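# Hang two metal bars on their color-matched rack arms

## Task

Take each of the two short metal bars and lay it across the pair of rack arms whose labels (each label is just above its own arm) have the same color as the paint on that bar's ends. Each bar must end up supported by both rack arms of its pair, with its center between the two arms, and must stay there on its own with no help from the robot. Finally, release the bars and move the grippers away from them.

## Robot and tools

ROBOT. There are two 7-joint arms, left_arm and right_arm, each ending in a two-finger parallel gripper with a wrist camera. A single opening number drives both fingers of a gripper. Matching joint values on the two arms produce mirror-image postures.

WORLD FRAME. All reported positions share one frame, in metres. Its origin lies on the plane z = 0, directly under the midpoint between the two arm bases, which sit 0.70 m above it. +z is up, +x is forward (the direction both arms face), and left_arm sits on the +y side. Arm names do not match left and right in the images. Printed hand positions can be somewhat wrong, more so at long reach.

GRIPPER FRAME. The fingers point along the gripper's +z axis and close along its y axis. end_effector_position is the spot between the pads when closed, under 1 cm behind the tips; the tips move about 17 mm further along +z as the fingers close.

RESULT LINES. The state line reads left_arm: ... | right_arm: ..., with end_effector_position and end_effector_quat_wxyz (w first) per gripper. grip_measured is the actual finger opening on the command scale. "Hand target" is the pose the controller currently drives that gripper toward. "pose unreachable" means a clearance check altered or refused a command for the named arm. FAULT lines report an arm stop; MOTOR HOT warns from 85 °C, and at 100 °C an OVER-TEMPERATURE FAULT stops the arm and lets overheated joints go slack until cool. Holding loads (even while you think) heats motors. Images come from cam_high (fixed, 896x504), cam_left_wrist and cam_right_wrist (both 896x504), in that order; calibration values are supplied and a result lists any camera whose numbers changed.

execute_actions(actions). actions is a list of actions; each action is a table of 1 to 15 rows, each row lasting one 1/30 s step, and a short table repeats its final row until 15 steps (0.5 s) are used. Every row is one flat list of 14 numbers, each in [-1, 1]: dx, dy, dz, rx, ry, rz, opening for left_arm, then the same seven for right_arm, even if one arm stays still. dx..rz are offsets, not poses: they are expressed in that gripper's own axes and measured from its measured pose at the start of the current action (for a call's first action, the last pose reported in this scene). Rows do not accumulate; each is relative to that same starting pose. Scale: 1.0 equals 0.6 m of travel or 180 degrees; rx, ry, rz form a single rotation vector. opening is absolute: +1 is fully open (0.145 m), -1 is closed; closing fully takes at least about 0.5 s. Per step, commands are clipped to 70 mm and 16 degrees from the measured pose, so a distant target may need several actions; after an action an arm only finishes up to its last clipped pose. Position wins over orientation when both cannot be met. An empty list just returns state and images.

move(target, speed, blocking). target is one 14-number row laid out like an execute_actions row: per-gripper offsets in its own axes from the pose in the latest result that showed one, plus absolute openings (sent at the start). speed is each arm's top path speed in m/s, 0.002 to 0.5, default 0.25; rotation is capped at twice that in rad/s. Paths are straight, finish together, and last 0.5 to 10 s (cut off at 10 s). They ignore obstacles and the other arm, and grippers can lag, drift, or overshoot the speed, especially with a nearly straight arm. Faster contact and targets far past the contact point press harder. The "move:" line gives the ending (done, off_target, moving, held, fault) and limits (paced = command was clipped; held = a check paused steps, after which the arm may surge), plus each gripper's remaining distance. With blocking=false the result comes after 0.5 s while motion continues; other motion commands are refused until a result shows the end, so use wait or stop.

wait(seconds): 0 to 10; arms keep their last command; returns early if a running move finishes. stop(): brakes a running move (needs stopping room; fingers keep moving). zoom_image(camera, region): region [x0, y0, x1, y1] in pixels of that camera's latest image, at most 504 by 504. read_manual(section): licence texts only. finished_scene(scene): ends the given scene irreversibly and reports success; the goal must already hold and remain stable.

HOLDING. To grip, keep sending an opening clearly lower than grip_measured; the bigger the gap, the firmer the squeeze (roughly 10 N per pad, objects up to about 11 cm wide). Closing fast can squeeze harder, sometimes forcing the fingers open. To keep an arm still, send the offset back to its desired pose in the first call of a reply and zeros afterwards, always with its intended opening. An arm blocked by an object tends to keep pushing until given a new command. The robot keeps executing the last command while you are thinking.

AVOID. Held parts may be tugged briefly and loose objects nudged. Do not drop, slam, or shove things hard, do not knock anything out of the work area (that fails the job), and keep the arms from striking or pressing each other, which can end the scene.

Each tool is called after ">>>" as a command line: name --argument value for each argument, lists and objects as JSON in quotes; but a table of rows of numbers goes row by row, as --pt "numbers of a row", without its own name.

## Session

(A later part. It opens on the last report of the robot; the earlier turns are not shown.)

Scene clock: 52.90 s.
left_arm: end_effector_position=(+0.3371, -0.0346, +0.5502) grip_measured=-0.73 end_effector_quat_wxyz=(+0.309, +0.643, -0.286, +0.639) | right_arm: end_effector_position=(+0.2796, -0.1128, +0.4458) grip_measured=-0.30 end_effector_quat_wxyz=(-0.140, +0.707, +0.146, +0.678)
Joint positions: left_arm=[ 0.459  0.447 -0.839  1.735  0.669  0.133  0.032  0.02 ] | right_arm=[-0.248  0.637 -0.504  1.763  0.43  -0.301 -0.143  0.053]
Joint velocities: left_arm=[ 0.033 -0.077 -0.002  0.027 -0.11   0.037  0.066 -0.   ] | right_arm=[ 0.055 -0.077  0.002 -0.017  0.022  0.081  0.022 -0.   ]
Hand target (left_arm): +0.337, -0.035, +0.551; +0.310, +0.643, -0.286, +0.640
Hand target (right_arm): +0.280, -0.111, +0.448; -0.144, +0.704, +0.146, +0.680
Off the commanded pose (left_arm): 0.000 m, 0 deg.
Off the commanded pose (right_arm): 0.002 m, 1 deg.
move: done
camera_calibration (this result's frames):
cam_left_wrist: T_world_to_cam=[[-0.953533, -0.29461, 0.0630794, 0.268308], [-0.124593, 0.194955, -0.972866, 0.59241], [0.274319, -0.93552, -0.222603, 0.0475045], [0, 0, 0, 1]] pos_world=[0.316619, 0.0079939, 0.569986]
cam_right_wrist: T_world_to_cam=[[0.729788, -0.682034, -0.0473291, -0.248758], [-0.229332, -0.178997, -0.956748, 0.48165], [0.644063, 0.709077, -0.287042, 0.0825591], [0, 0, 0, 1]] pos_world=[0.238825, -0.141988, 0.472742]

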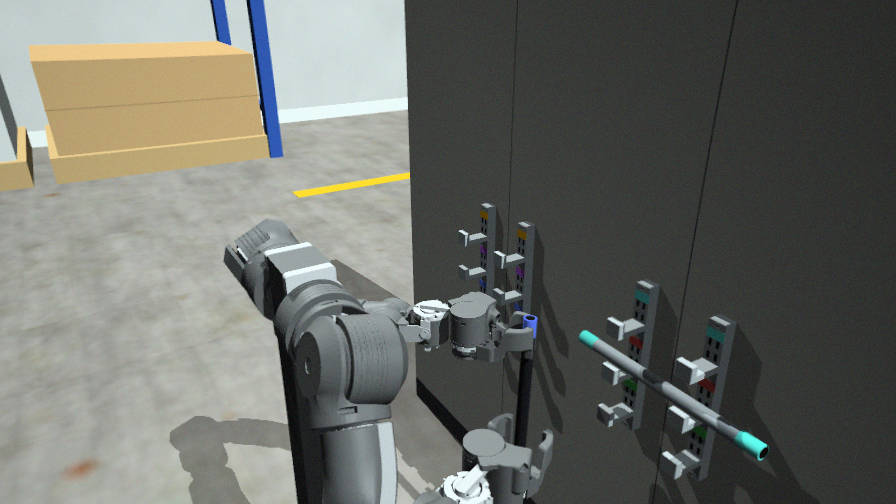

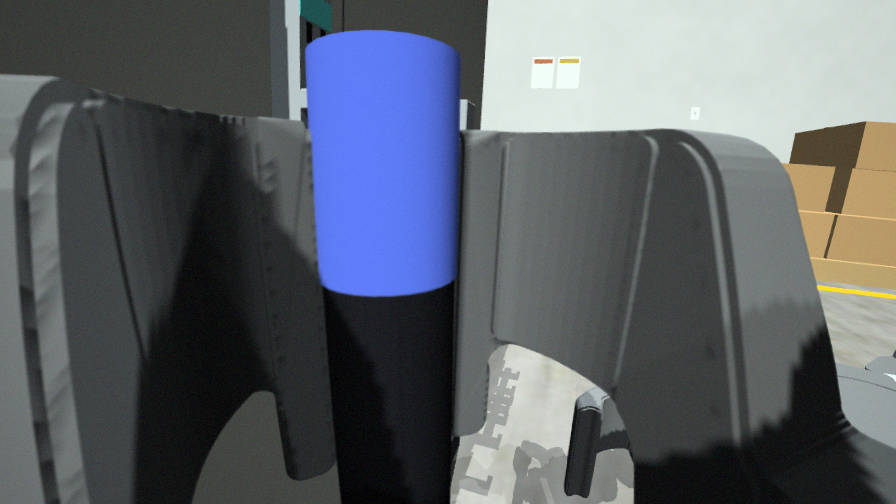

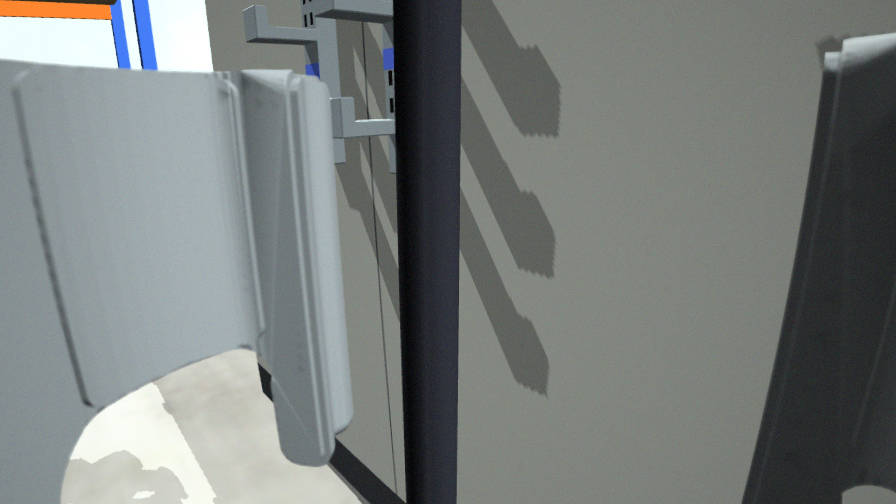

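>>> move --target '[-0.05,-0.32,-0.406,0.28,0,0,-0.95,0.183,0.187,-0.012,-0.167,0,0,-0.3]' --speed 0.15

>>> move --target '[0,0,0,0,0,-0.5,-0.95,0,0,0,0,0,0.5,-0.3]' --speed 0.2

Scene clock: 56.90 s.
left_arm: end_effector_position=(+0.3238, +0.2711, +0.5079) grip_measured=-0.73 end_effector_quat_wxyz=(+0.011, +0.718, +0.016, +0.695) | right_arm: end_effector_position=(+0.3203, -0.2138, +0.5550) grip_measured=-0.30 end_effector_quat_wxyz=(+0.045, +0.719, -0.028, +0.693)
Joint positions: left_arm=[-0.32   0.746  0.008  1.806  0.754 -0.113 -0.157  0.02 ] | right_arm=[-0.21   0.604 -0.114  2.123  0.563  0.238 -0.497  0.053]
Joint velocities: left_arm=[-0.033  0.033  0.007 -0.022  0.066  0.037 -0.007 -0.   ] | right_arm=[-0.011 -0.055  0.007 -0.007 -0.007 -0.022 -0.037  0.   ]
Hand target (left_arm): +0.324, +0.273, +0.511; +0.009, +0.714, +0.018, +0.700
Hand target (right_arm): +0.320, -0.215, +0.556; +0.046, +0.718, -0.031, +0.693
Off the commanded pose (left_arm): 0.006 m, 1 deg.
Off the commanded pose (right_arm): 0.003 m, 1 deg.
move: off_target (left_arm)
camera_calibration (this result's frames):
cam_left_wrist: T_world_to_cam=[[-0.380451, -0.920996, 0.0838006, 0.322069], [-0.268787, 0.0234175, -0.962915, 0.578122], [0.884879, -0.388867, -0.256461, -0.000973428], [0, 0, 0, 1]] pos_world=[0.278784, 0.282707, 0.529443]
cam_right_wrist: T_world_to_cam=[[0.303259, -0.952656, -0.0218989, -0.27756], [-0.285316, -0.0688499, -0.955957, 0.618375], [0.909191, 0.296151, -0.292687, -0.0107452], [0, 0, 0, 1]] pos_world=[0.270374, -0.218662, 0.581917]

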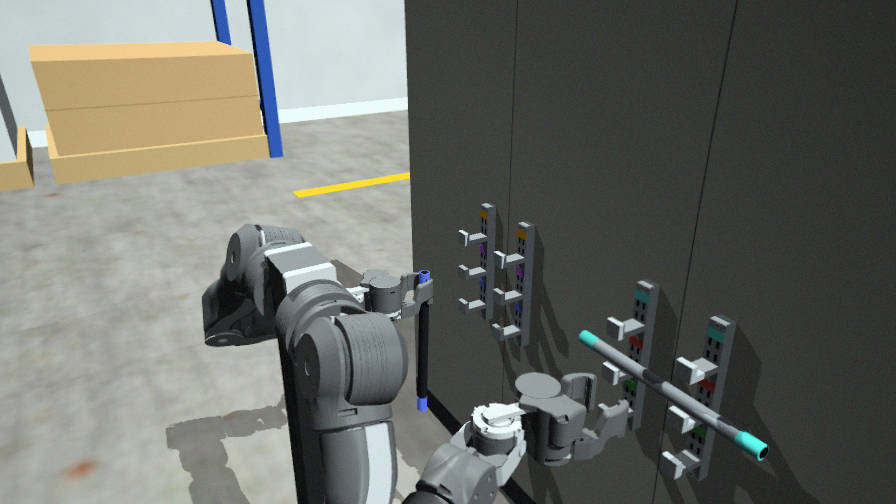

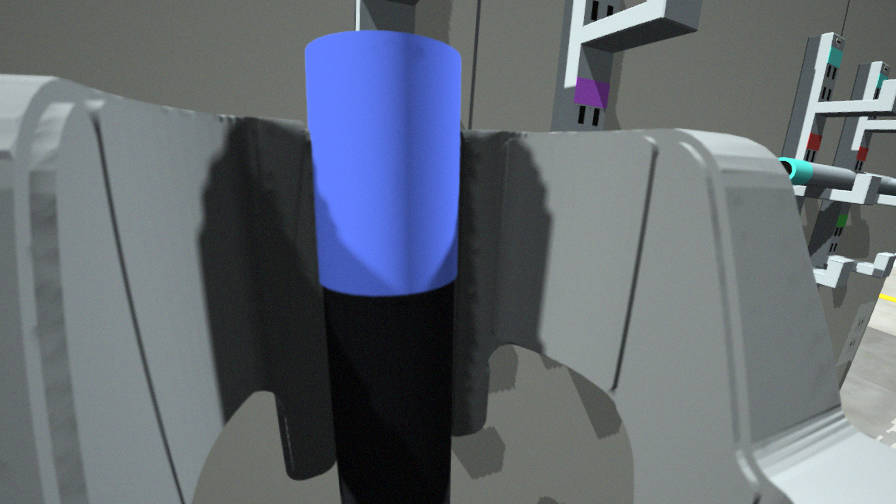

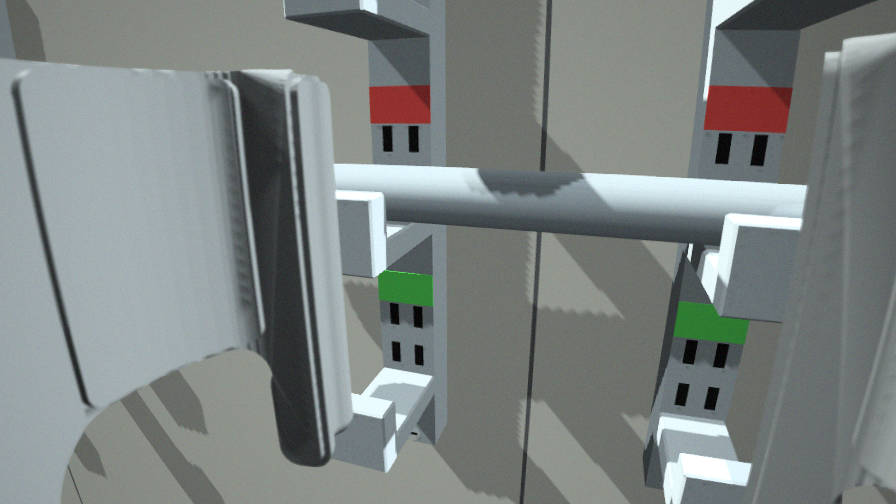

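Scene clock: 61.17 s.
left_arm: end_effector_position=(+0.3266, +0.2721, +0.5153) grip_measured=-0.73 end_effector_quat_wxyz=(+0.499, +0.494, +0.508, +0.499) | right_arm: end_effector_position=(+0.3194, -0.2133, +0.5574) grip_measured=-0.30 end_effector_quat_wxyz=(+0.462, -0.490, +0.521, -0.525)
Joint positions: left_arm=[ 0.08  -0.173  0.79   1.798  1.571  0.786 -0.243  0.02 ] | right_arm=[-0.147 -0.103  0.315  2.12   1.58   0.247 -0.403  0.053]
Joint velocities: left_arm=[-0.011 -0.011 -0.012  0.007  0.007 -0.022  0.037 -0.   ] | right_arm=[-0.055 -0.033  0.002 -0.007 -0.037 -0.022 -0.022 -0.   ]
Hand target (left_arm): +0.327, +0.272, +0.515; +0.502, +0.492, +0.508, +0.498
Hand target (right_arm): +0.320, -0.213, +0.556; +0.461, -0.491, +0.522, -0.523
Off the commanded pose (left_arm): 0.008 m, 2 deg.
Off the commanded pose (right_arm): 0.003 m, 1 deg.
joint sent to its limit (left arm) — the command would take joint 2 (shoulder roll) past its lower limit, joint 5 (forearm roll) past its upper limit and joint 6 (wrist pitch) past its upper limit, so those joints were sent only as far as their limits.
joint sent to its limit (right arm) — the command would take joint 5 (forearm roll) past its upper limit, so that joint was sent only as far as its limit.
move: off_target (left_arm)
camera_calibration (this result's frames):
cam_left_wrist: T_world_to_cam=[[-0.386983, 0.0440206, 0.921036, -0.368459], [-0.2229, -0.973702, -0.0471159, 0.370432], [0.89474, -0.223532, 0.386618, -0.380769], [0, 0, 0, 1]] pos_world=[0.280671, 0.291797, 0.504029]
cam_right_wrist: T_world_to_cam=[[0.378797, -0.0360935, -0.924776, 0.397858], [-0.151266, 0.983387, -0.100341, 0.325223], [0.913034, 0.177896, 0.367044, -0.403568], [0, 0, 0, 1]] pos_world=[0.26696, -0.233667, 0.54869]

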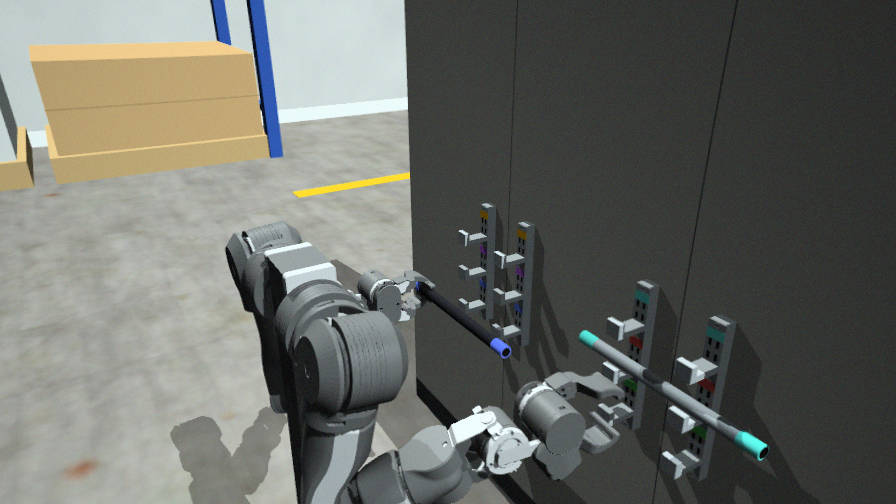

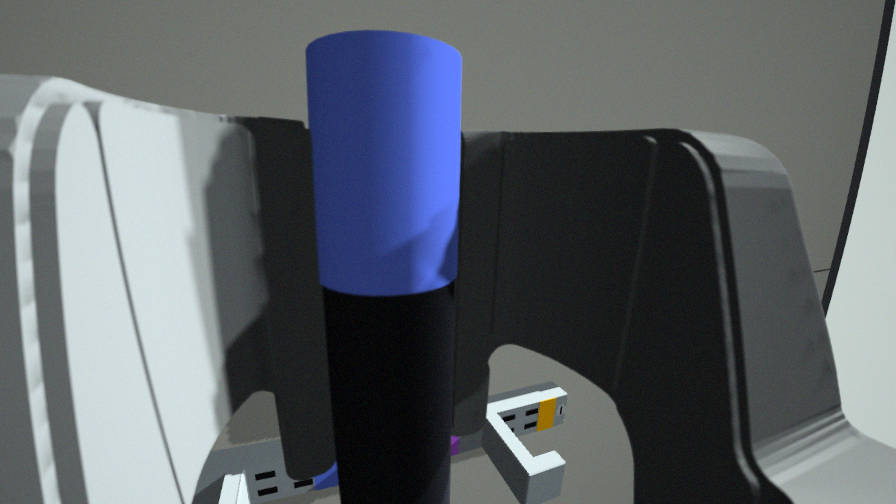

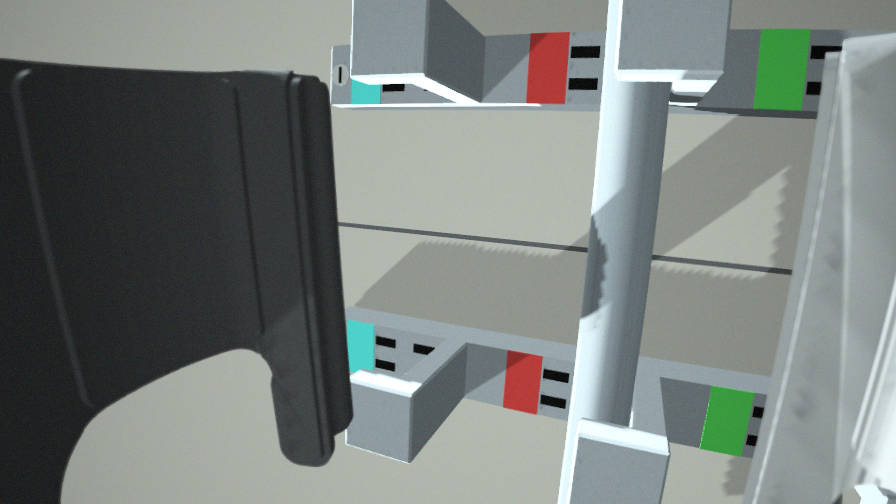

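>>> move --target '[0.022,-0.016,0.072,0,0,0,-0.95,0,0.018,0.108,0,0,0,-0.4]' --speed 0.08

Scene clock: 63.00 s.
left_arm: end_effector_position=(+0.3681, +0.2869, +0.5011) grip_measured=-0.73 end_effector_quat_wxyz=(+0.492, +0.500, +0.512, +0.496) | right_arm: end_effector_position=(+0.3832, -0.2217, +0.5440) grip_measured=-0.40 end_effector_quat_wxyz=(+0.461, -0.490, +0.523, -0.523)
Joint positions: left_arm=[ 0.237 -0.084  0.778  1.553  1.444  0.756 -0.159  0.02 ] | right_arm=[ 0.124 -0.062  0.312  1.795  1.518  0.237 -0.352  0.046]
Joint velocities: left_arm=[ 0.033  0.099 -0.022 -0.027  0.007  0.007  0.007  0.   ] | right_arm=[-0.055  0.099 -0.007 -0.027  0.007  0.037  0.037  0.   ]
Hand target (left_arm): +0.369, +0.287, +0.505; +0.498, +0.494, +0.509, +0.499
Hand target (right_arm): +0.383, -0.222, +0.545; +0.462, -0.488, +0.522, -0.525
Off the commanded pose (left_arm): 0.005 m, 1 deg.
Off the commanded pose (right_arm): 0.002 m, 0 deg.
move: off_target (left_arm)
camera_calibration (this result's frames):
cam_left_wrist: T_world_to_cam=[[-0.368379, 0.0378402, 0.928905, -0.348929], [-0.223639, -0.973438, -0.0490348, 0.394534], [0.902376, -0.225802, 0.367057, -0.401492], [0, 0, 0, 1]] pos_world=[0.321991, 0.3066, 0.490839]
cam_right_wrist: T_world_to_cam=[[0.37437, -0.0334549, -0.926676, 0.364298], [-0.150008, 0.984001, -0.0961266, 0.339135], [0.915065, 0.174996, 0.363362, -0.454858], [0, 0, 0, 1]] pos_world=[0.330716, -0.241923, 0.535464]

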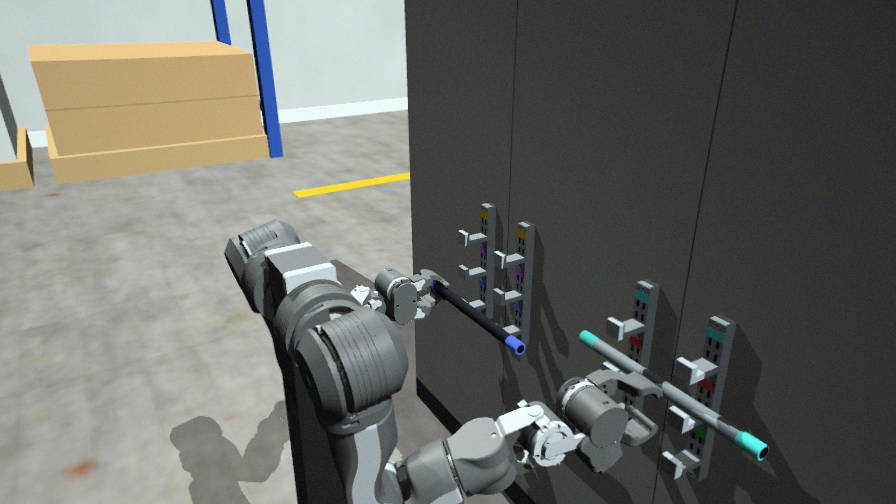

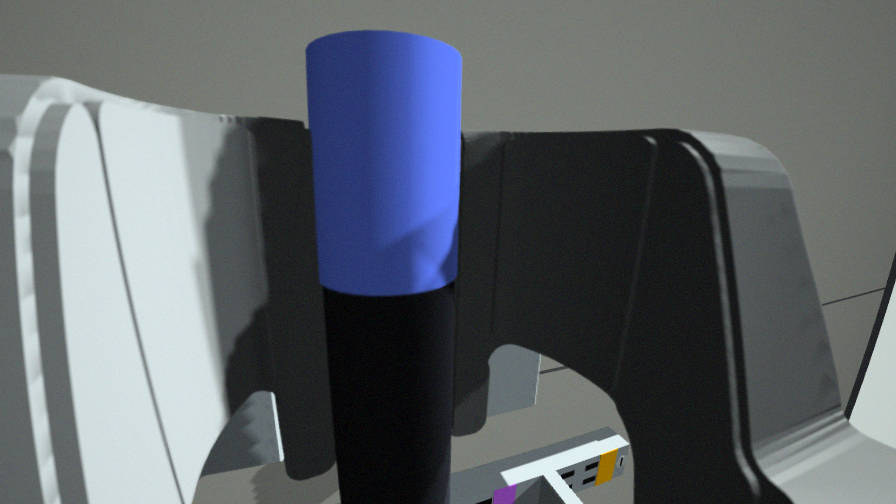

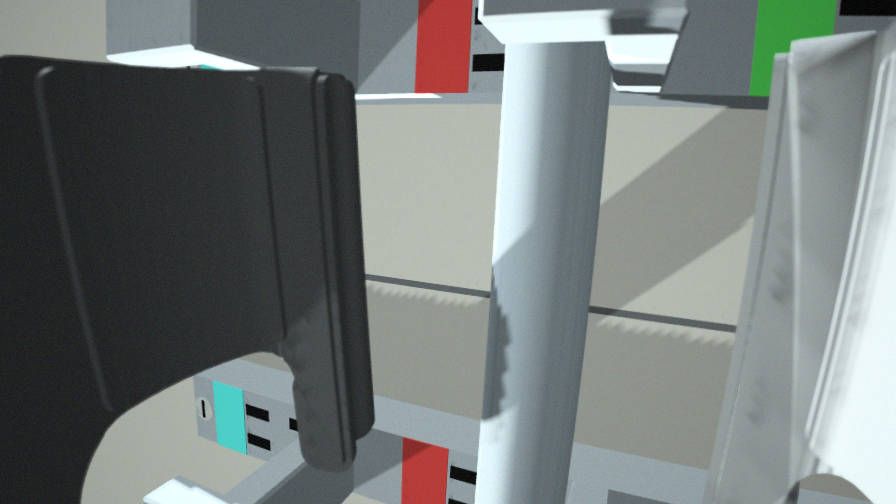

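>>> move --target '[0,0.014,0.06,0,0,0,-0.95,-0.013,0,0.071,0,0,0,-0.4]' --speed 0.05

Scene clock: 65.10 s.
left_arm: end_effector_position=(+0.4031, +0.2883, +0.5047) grip_measured=-0.73 end_effector_quat_wxyz=(+0.486, +0.506, +0.515, +0.493) | right_arm: end_effector_position=(+0.4259, -0.2188, +0.5407) grip_measured=-0.40 end_effector_quat_wxyz=(+0.460, -0.491, +0.526, -0.520)
Joint positions: left_arm=[ 0.382 -0.057  0.77   1.411  1.342  0.728 -0.151  0.02 ] | right_arm=[ 0.302 -0.057  0.3    1.572  1.458  0.215 -0.308  0.046]
Joint velocities: left_arm=[-0.055  0.033 -0.007  0.002 -0.037 -0.022  0.066 -0.   ] | right_arm=[ 0.055 -0.055 -0.007  0.002  0.022  0.037  0.007 -0.   ]
Hand target (left_arm): +0.404, +0.288, +0.508; +0.491, +0.500, +0.512, +0.496
Hand target (right_arm): +0.426, -0.219, +0.542; +0.461, -0.489, +0.525, -0.523
Off the commanded pose (left_arm): 0.004 m, 1 deg.
Off the commanded pose (right_arm): 0.002 m, 0 deg.
move: off_target (left_arm)
camera_calibration (this result's frames):
cam_left_wrist: T_world_to_cam=[[-0.35129, 0.0319921, 0.93572, -0.348101], [-0.224457, -0.973149, -0.0509946, 0.40514], [0.908963, -0.227943, 0.349039, -0.427035], [0, 0, 0, 1]] pos_world=[0.356811, 0.308058, 0.495437]
cam_right_wrist: T_world_to_cam=[[0.368099, -0.0292559, -0.929326, 0.35044], [-0.151107, 0.984335, -0.09084, 0.340078], [0.917426, 0.173866, 0.357912, -0.491539], [0, 0, 0, 1]] pos_world=[0.373342, -0.239036, 0.532493]

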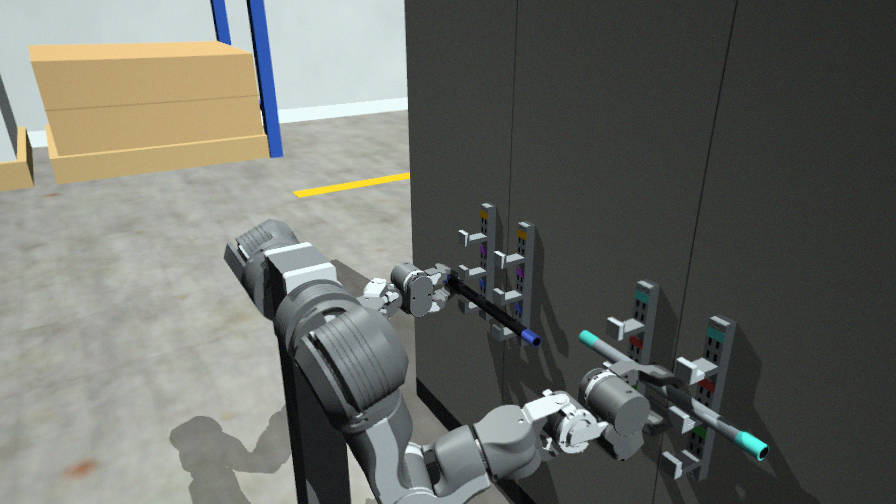

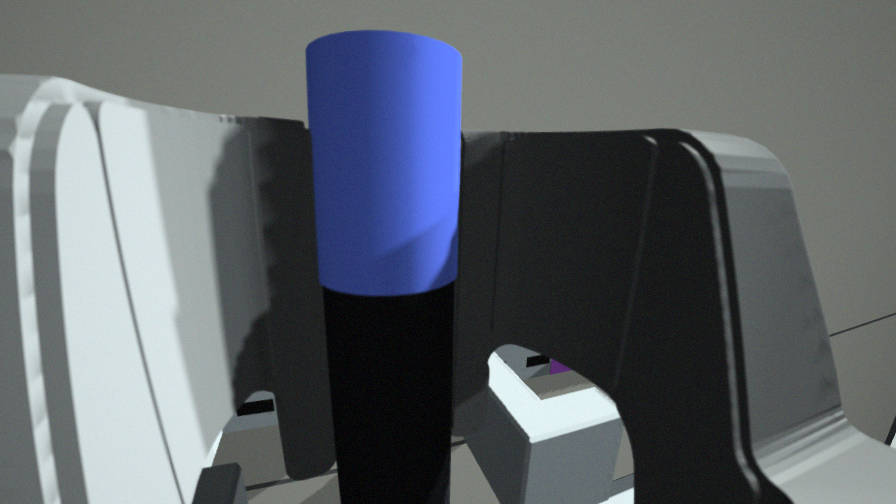

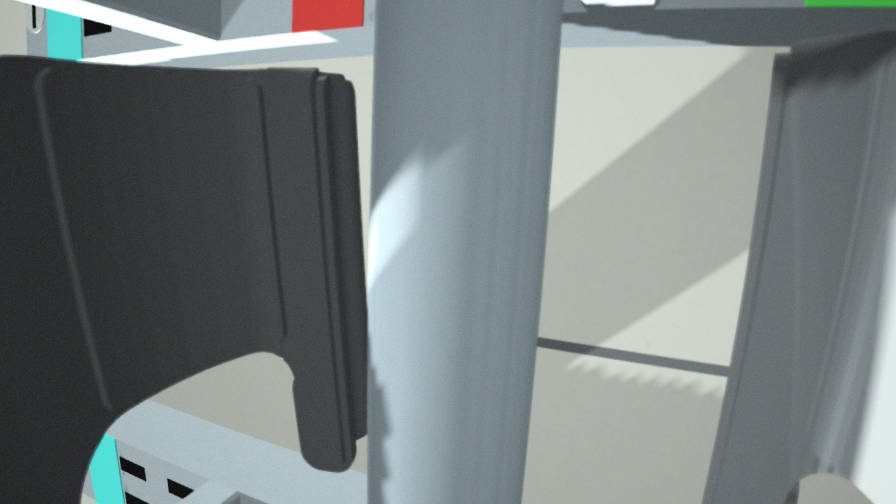

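>>> move --target '[0,0.008,0.062,0,0,0,-0.95,0,0.003,0.011,0,0,0,-0.4]' --speed 0.04

>>> execute_actions --actions '[[[0,0,0,0,0,0,-0.95,0,0,0,0,0,0,-0.45],[0,0,0,0,0,0,-0.95,0,0,0,0,0,0,-0.5],[0,0,0,0,0,0,-0.95,0,0,0,0,0,0,-0.55],[0,0,0,0,0,0,-0.95,0,0,0,0,0,0,-0.6],[0,0,0,0,0,0,-0.95,0,0,0,0,0,0,-0.63],[0,0,0,0,0,0,-0.95,0,0,0,0,0,0,-0.66],[0,0,0,0,0,0,-0.95,0,0,0,0,0,0,-0.69],[0,0,0,0,0,0,-0.95,0,0,0,0,0,0,-0.72],[0,0,0,0,0,0,-0.95,0,0,0,0,0,0,-0.75],[0,0,0,0,0,0,-0.95,0,0,0,0,0,0,-0.8],[0,0,0,0,0,0,-0.95,0,0,0,0,0,0,-0.85],[0,0,0,0,0,0,-0.95,0,0,0,0,0,0,-0.9],[0,0,0,0,0,0,-0.95,0,0,0,0,0,0,-0.95]],[[0,0,0,0,0,0,-0.95,0,0,0,0,0,0,-0.95]]]'

Scene clock: 67.60 s.
left_arm: end_effector_position=(+0.4389, +0.2903, +0.5032) grip_measured=-0.73 end_effector_quat_wxyz=(+0.479, +0.512, +0.518, +0.490) | right_arm: end_effector_position=(+0.4316, -0.2186, +0.5369) grip_measured=-0.40 end_effector_quat_wxyz=(+0.460, -0.493, +0.527, -0.517)
Joint positions: left_arm=[ 0.519 -0.009  0.751  1.211  1.237  0.672 -0.096  0.02 ] | right_arm=[ 0.323 -0.053  0.3    1.531  1.454  0.215 -0.296  0.046]
Joint velocities: left_arm=[-0.011 -0.011 -0.017  0.007  0.007 -0.037  0.066  0.   ] | right_arm=[ 0.077 -0.121 -0.002  0.027 -0.051 -0.007 -0.007 -0.   ]
Hand target (left_arm): +0.440, +0.290, +0.507; +0.485, +0.506, +0.515, +0.493
Hand target (right_arm): +0.432, -0.220, +0.539; +0.460, -0.490, +0.526, -0.520
Off the commanded pose (left_arm): 0.005 m, 1 deg.
Off the commanded pose (right_arm): 0.002 m, 0 deg.
move: off_target (left_arm)
camera_calibration (this result's frames):
cam_left_wrist: T_world_to_cam=[[-0.332606, 0.0260805, 0.942705, -0.344222], [-0.224139, -0.97316, -0.0521581, 0.41546], [0.916043, -0.228645, 0.329525, -0.451657], [0, 0, 0, 1]] pos_world=[0.392368, 0.310017, 0.495001]
cam_right_wrist: T_world_to_cam=[[0.361661, -0.0258777, -0.931951, 0.349719], [-0.15511, 0.984013, -0.0875167, 0.340227], [0.919316, 0.176206, 0.351865, -0.492501], [0, 0, 0, 1]] pos_world=[0.379057, -0.238956, 0.52899]

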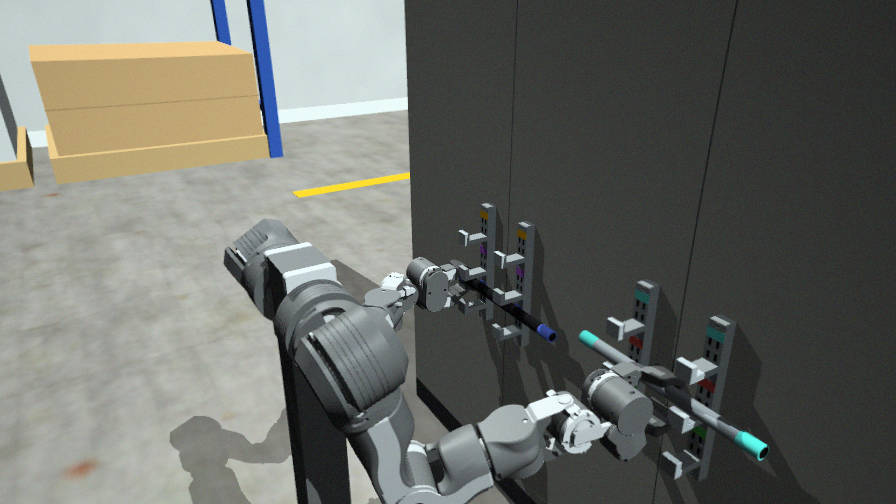

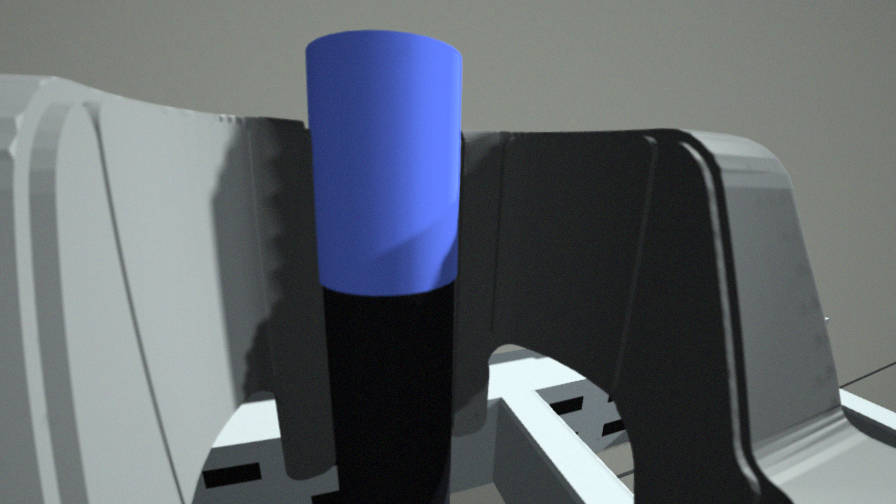

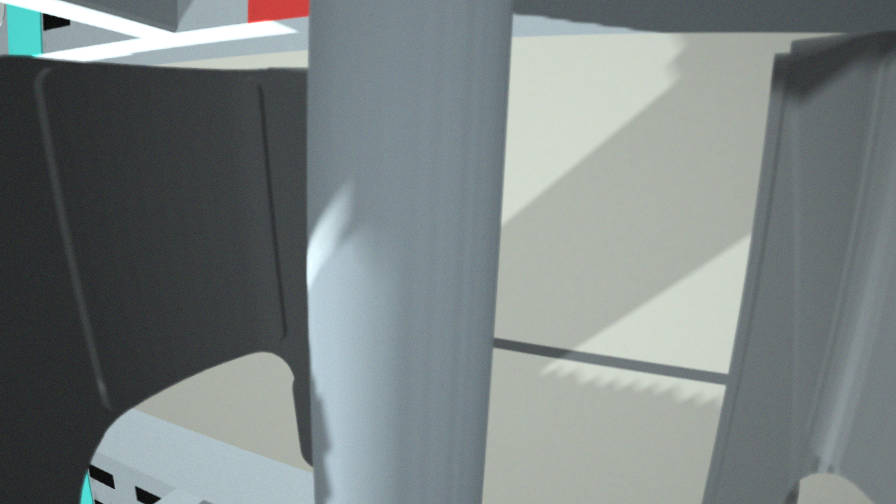

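Scene clock: 68.60 s.
left_arm: end_effector_position=(+0.4388, +0.2905, +0.5015) grip_measured=-0.73 end_effector_quat_wxyz=(+0.473, +0.518, +0.518, +0.490) | right_arm: end_effector_position=(+0.4323, -0.2186, +0.5472) grip_measured=-0.74 end_effector_quat_wxyz=(+0.470, -0.483, +0.517, -0.527)
Joint positions: left_arm=[ 0.519 -0.009  0.751  1.211  1.22   0.672 -0.096  0.02 ] | right_arm=[ 0.33  -0.053  0.3    1.54   1.457  0.216 -0.272  0.019]
Joint velocities: left_arm=[-0.055  0.055 -0.012 -0.017 -0.037 -0.037 -0.037 -0.   ] | right_arm=[ 0.033  0.011  0.017 -0.002  0.081  0.066 -0.037 -0.   ]
Hand target (left_arm): +0.439, +0.290, +0.502; +0.476, +0.515, +0.518, +0.490
Hand target (right_arm): +0.432, -0.219, +0.547; +0.469, -0.484, +0.518, -0.527
Off the commanded pose (left_arm): 0.001 m, 0 deg.
Off the commanded pose (right_arm): 0.000 m, 0 deg.
camera_calibration (this result's frames):
cam_left_wrist: T_world_to_cam=[[-0.322771, 0.013967, 0.946374, -0.345319], [-0.224266, -0.972545, -0.062135, 0.420439], [0.919524, -0.232295, 0.317042, -0.445155], [0, 0, 0, 1]] pos_world=[0.392162, 0.310312, 0.494057]
cam_right_wrist: T_world_to_cam=[[0.398682, -0.0272792, -0.916684, 0.334395], [-0.152261, 0.983716, -0.095495, 0.344301], [0.904361, 0.177648, 0.388036, -0.509794], [0, 0, 0, 1]] pos_world=[0.380145, -0.239009, 0.537232]

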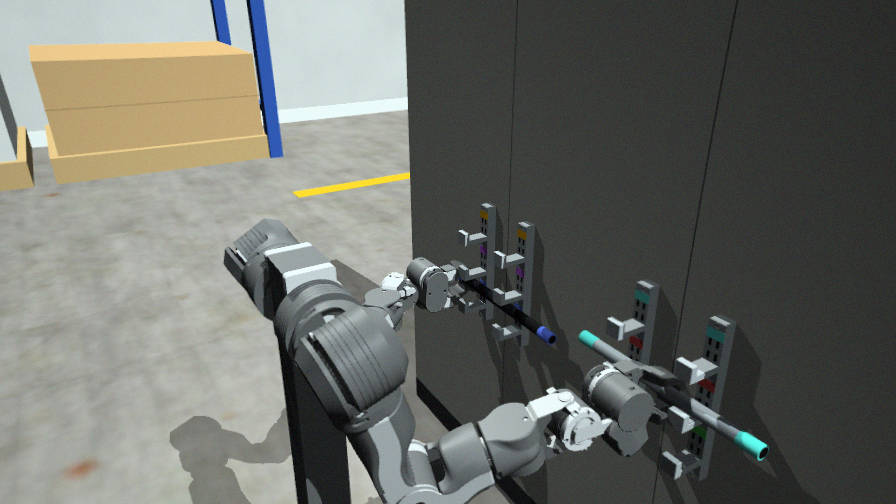

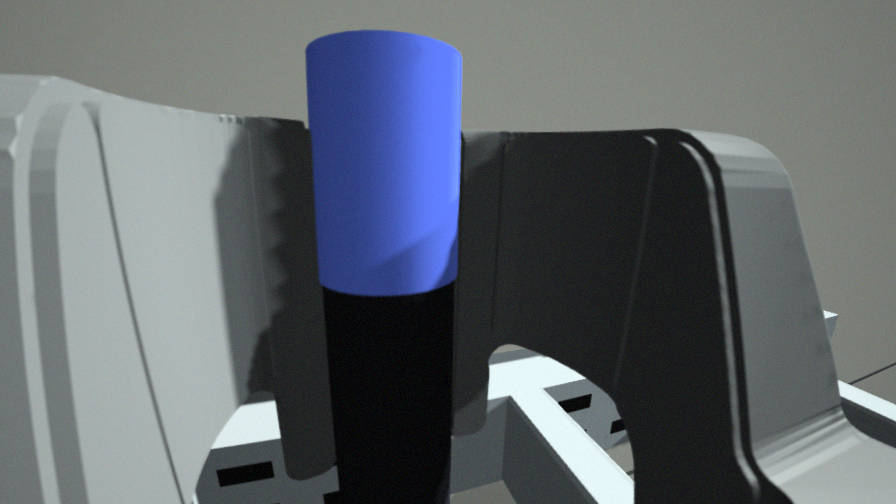

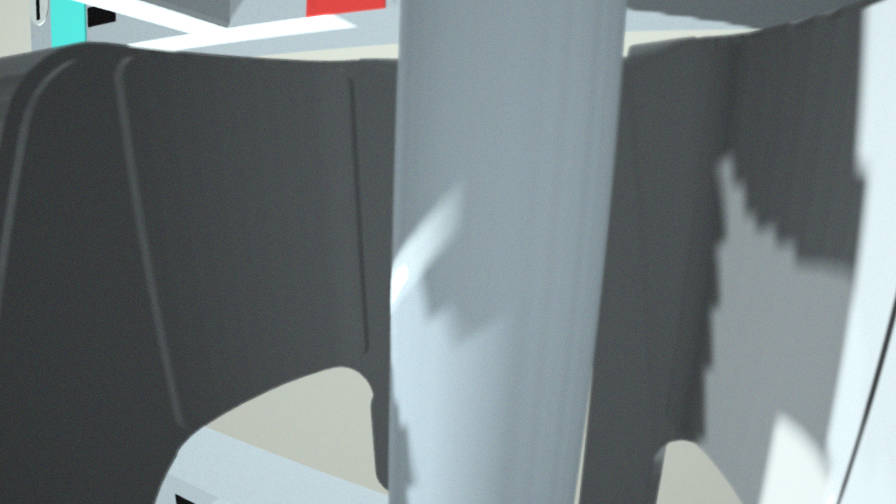

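>>> move --target '[0,-0.04,0.005,0,0,0,-0.95,0,-0.06,0,0,0,0,-0.95]' --speed 0.04

>>> zoom_image --camera "cam_high" --region '[420,220,800,480]'

Scene clock: 70.13 s.
left_arm: end_effector_position=(+0.4396, +0.2902, +0.4753) grip_measured=-0.73 end_effector_quat_wxyz=(+0.470, +0.521, +0.520, +0.487) | right_arm: end_effector_position=(+0.4320, -0.2194, +0.5794) grip_measured=-0.74 end_effector_quat_wxyz=(+0.466, -0.484, +0.520, -0.527)
Joint positions: left_arm=[0.507 0.014 0.751 1.095 1.16  0.643 0.026 0.02 ] | right_arm=[ 0.384 -0.058  0.299  1.636  1.464  0.224 -0.429  0.019]
Joint velocities: left_arm=[-0.033 -0.055  0.007  0.002  0.095 -0.051 -0.007 -0.   ] | right_arm=[ 0.033 -0.055 -0.017 -0.002  0.022 -0.022  0.11   0.   ]
Hand target (left_arm): +0.440, +0.291, +0.477; +0.473, +0.517, +0.518, +0.490
Hand target (right_arm): +0.432, -0.218, +0.583; +0.470, -0.483, +0.517, -0.528
Off the commanded pose (left_arm): 0.002 m, 1 deg.
Off the commanded pose (right_arm): 0.004 m, 1 deg.
move: off_target (right_arm)
camera_calibration (this result's frames):
cam_left_wrist: T_world_to_cam=[[-0.311036, 0.0135649, 0.950301, -0.327151], [-0.227255, -0.971954, -0.0605072, 0.419056], [0.922828, -0.234781, 0.305395, -0.432846], [0, 0, 0, 1]] pos_world=[0.39292, 0.310117, 0.468437]
cam_right_wrist: T_world_to_cam=[[0.389913, -0.0316734, -0.920307, 0.368924], [-0.147354, 0.984384, -0.096309, 0.346659], [0.908986, 0.173163, 0.379157, -0.519691], [0, 0, 0, 1]] pos_world=[0.379625, -0.239569, 0.569954]

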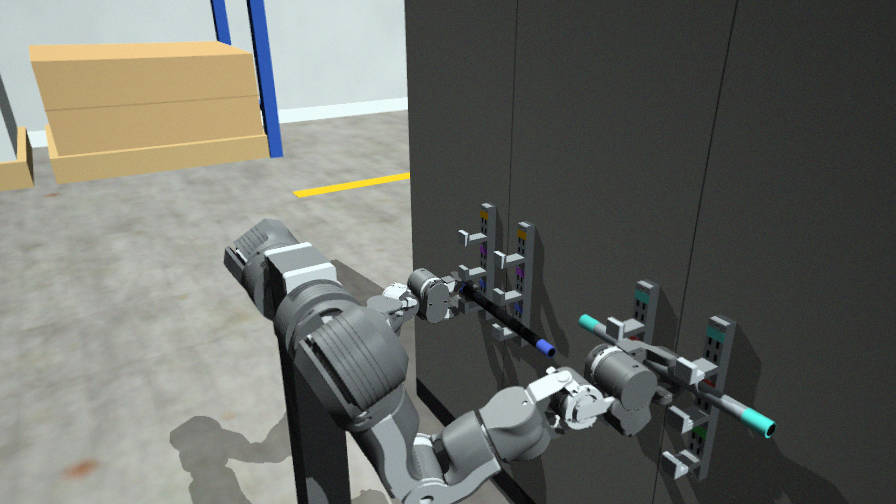

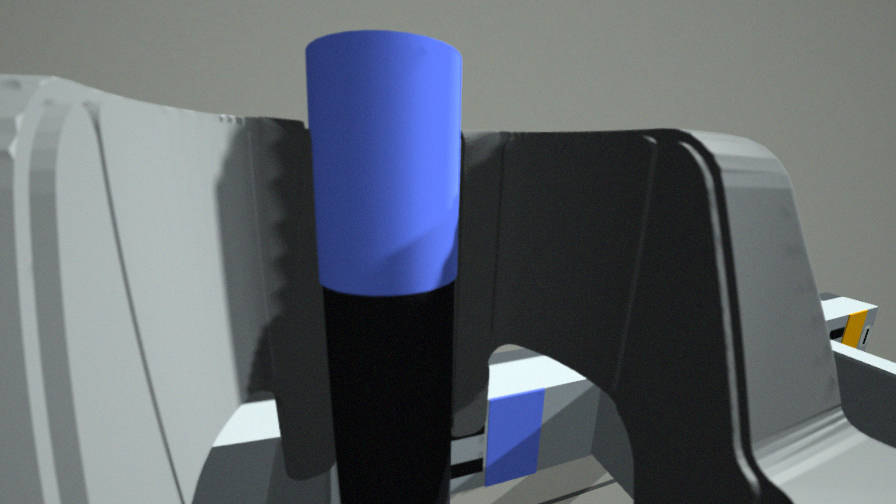

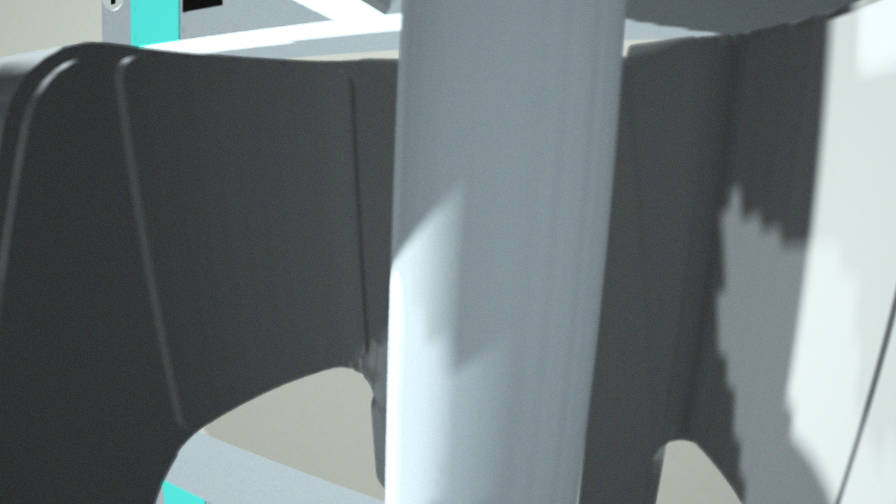

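Region (420, 220, 800, 480) of cam_high's 896x504 image, scaled by 1.326, with more detail than that image has; it fills the top 345 rows of this view, and the rest is white.

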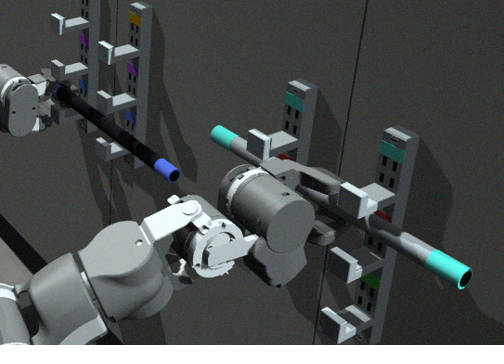

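>>> zoom_image --camera "cam_high" --region '[430,240,590,370]'

Region (430, 240, 590, 370) of cam_high's 896x504 image, scaled by 3.150, with more detail than that image has; it fills the top 410 rows of this view, and the rest is white.

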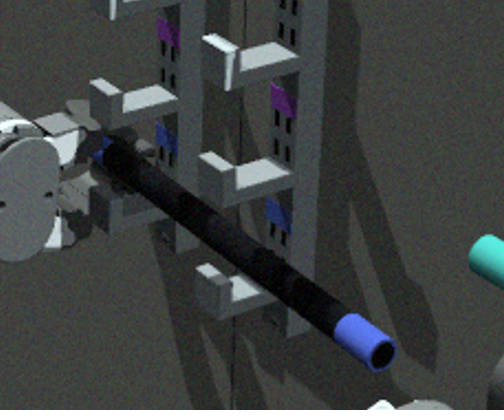

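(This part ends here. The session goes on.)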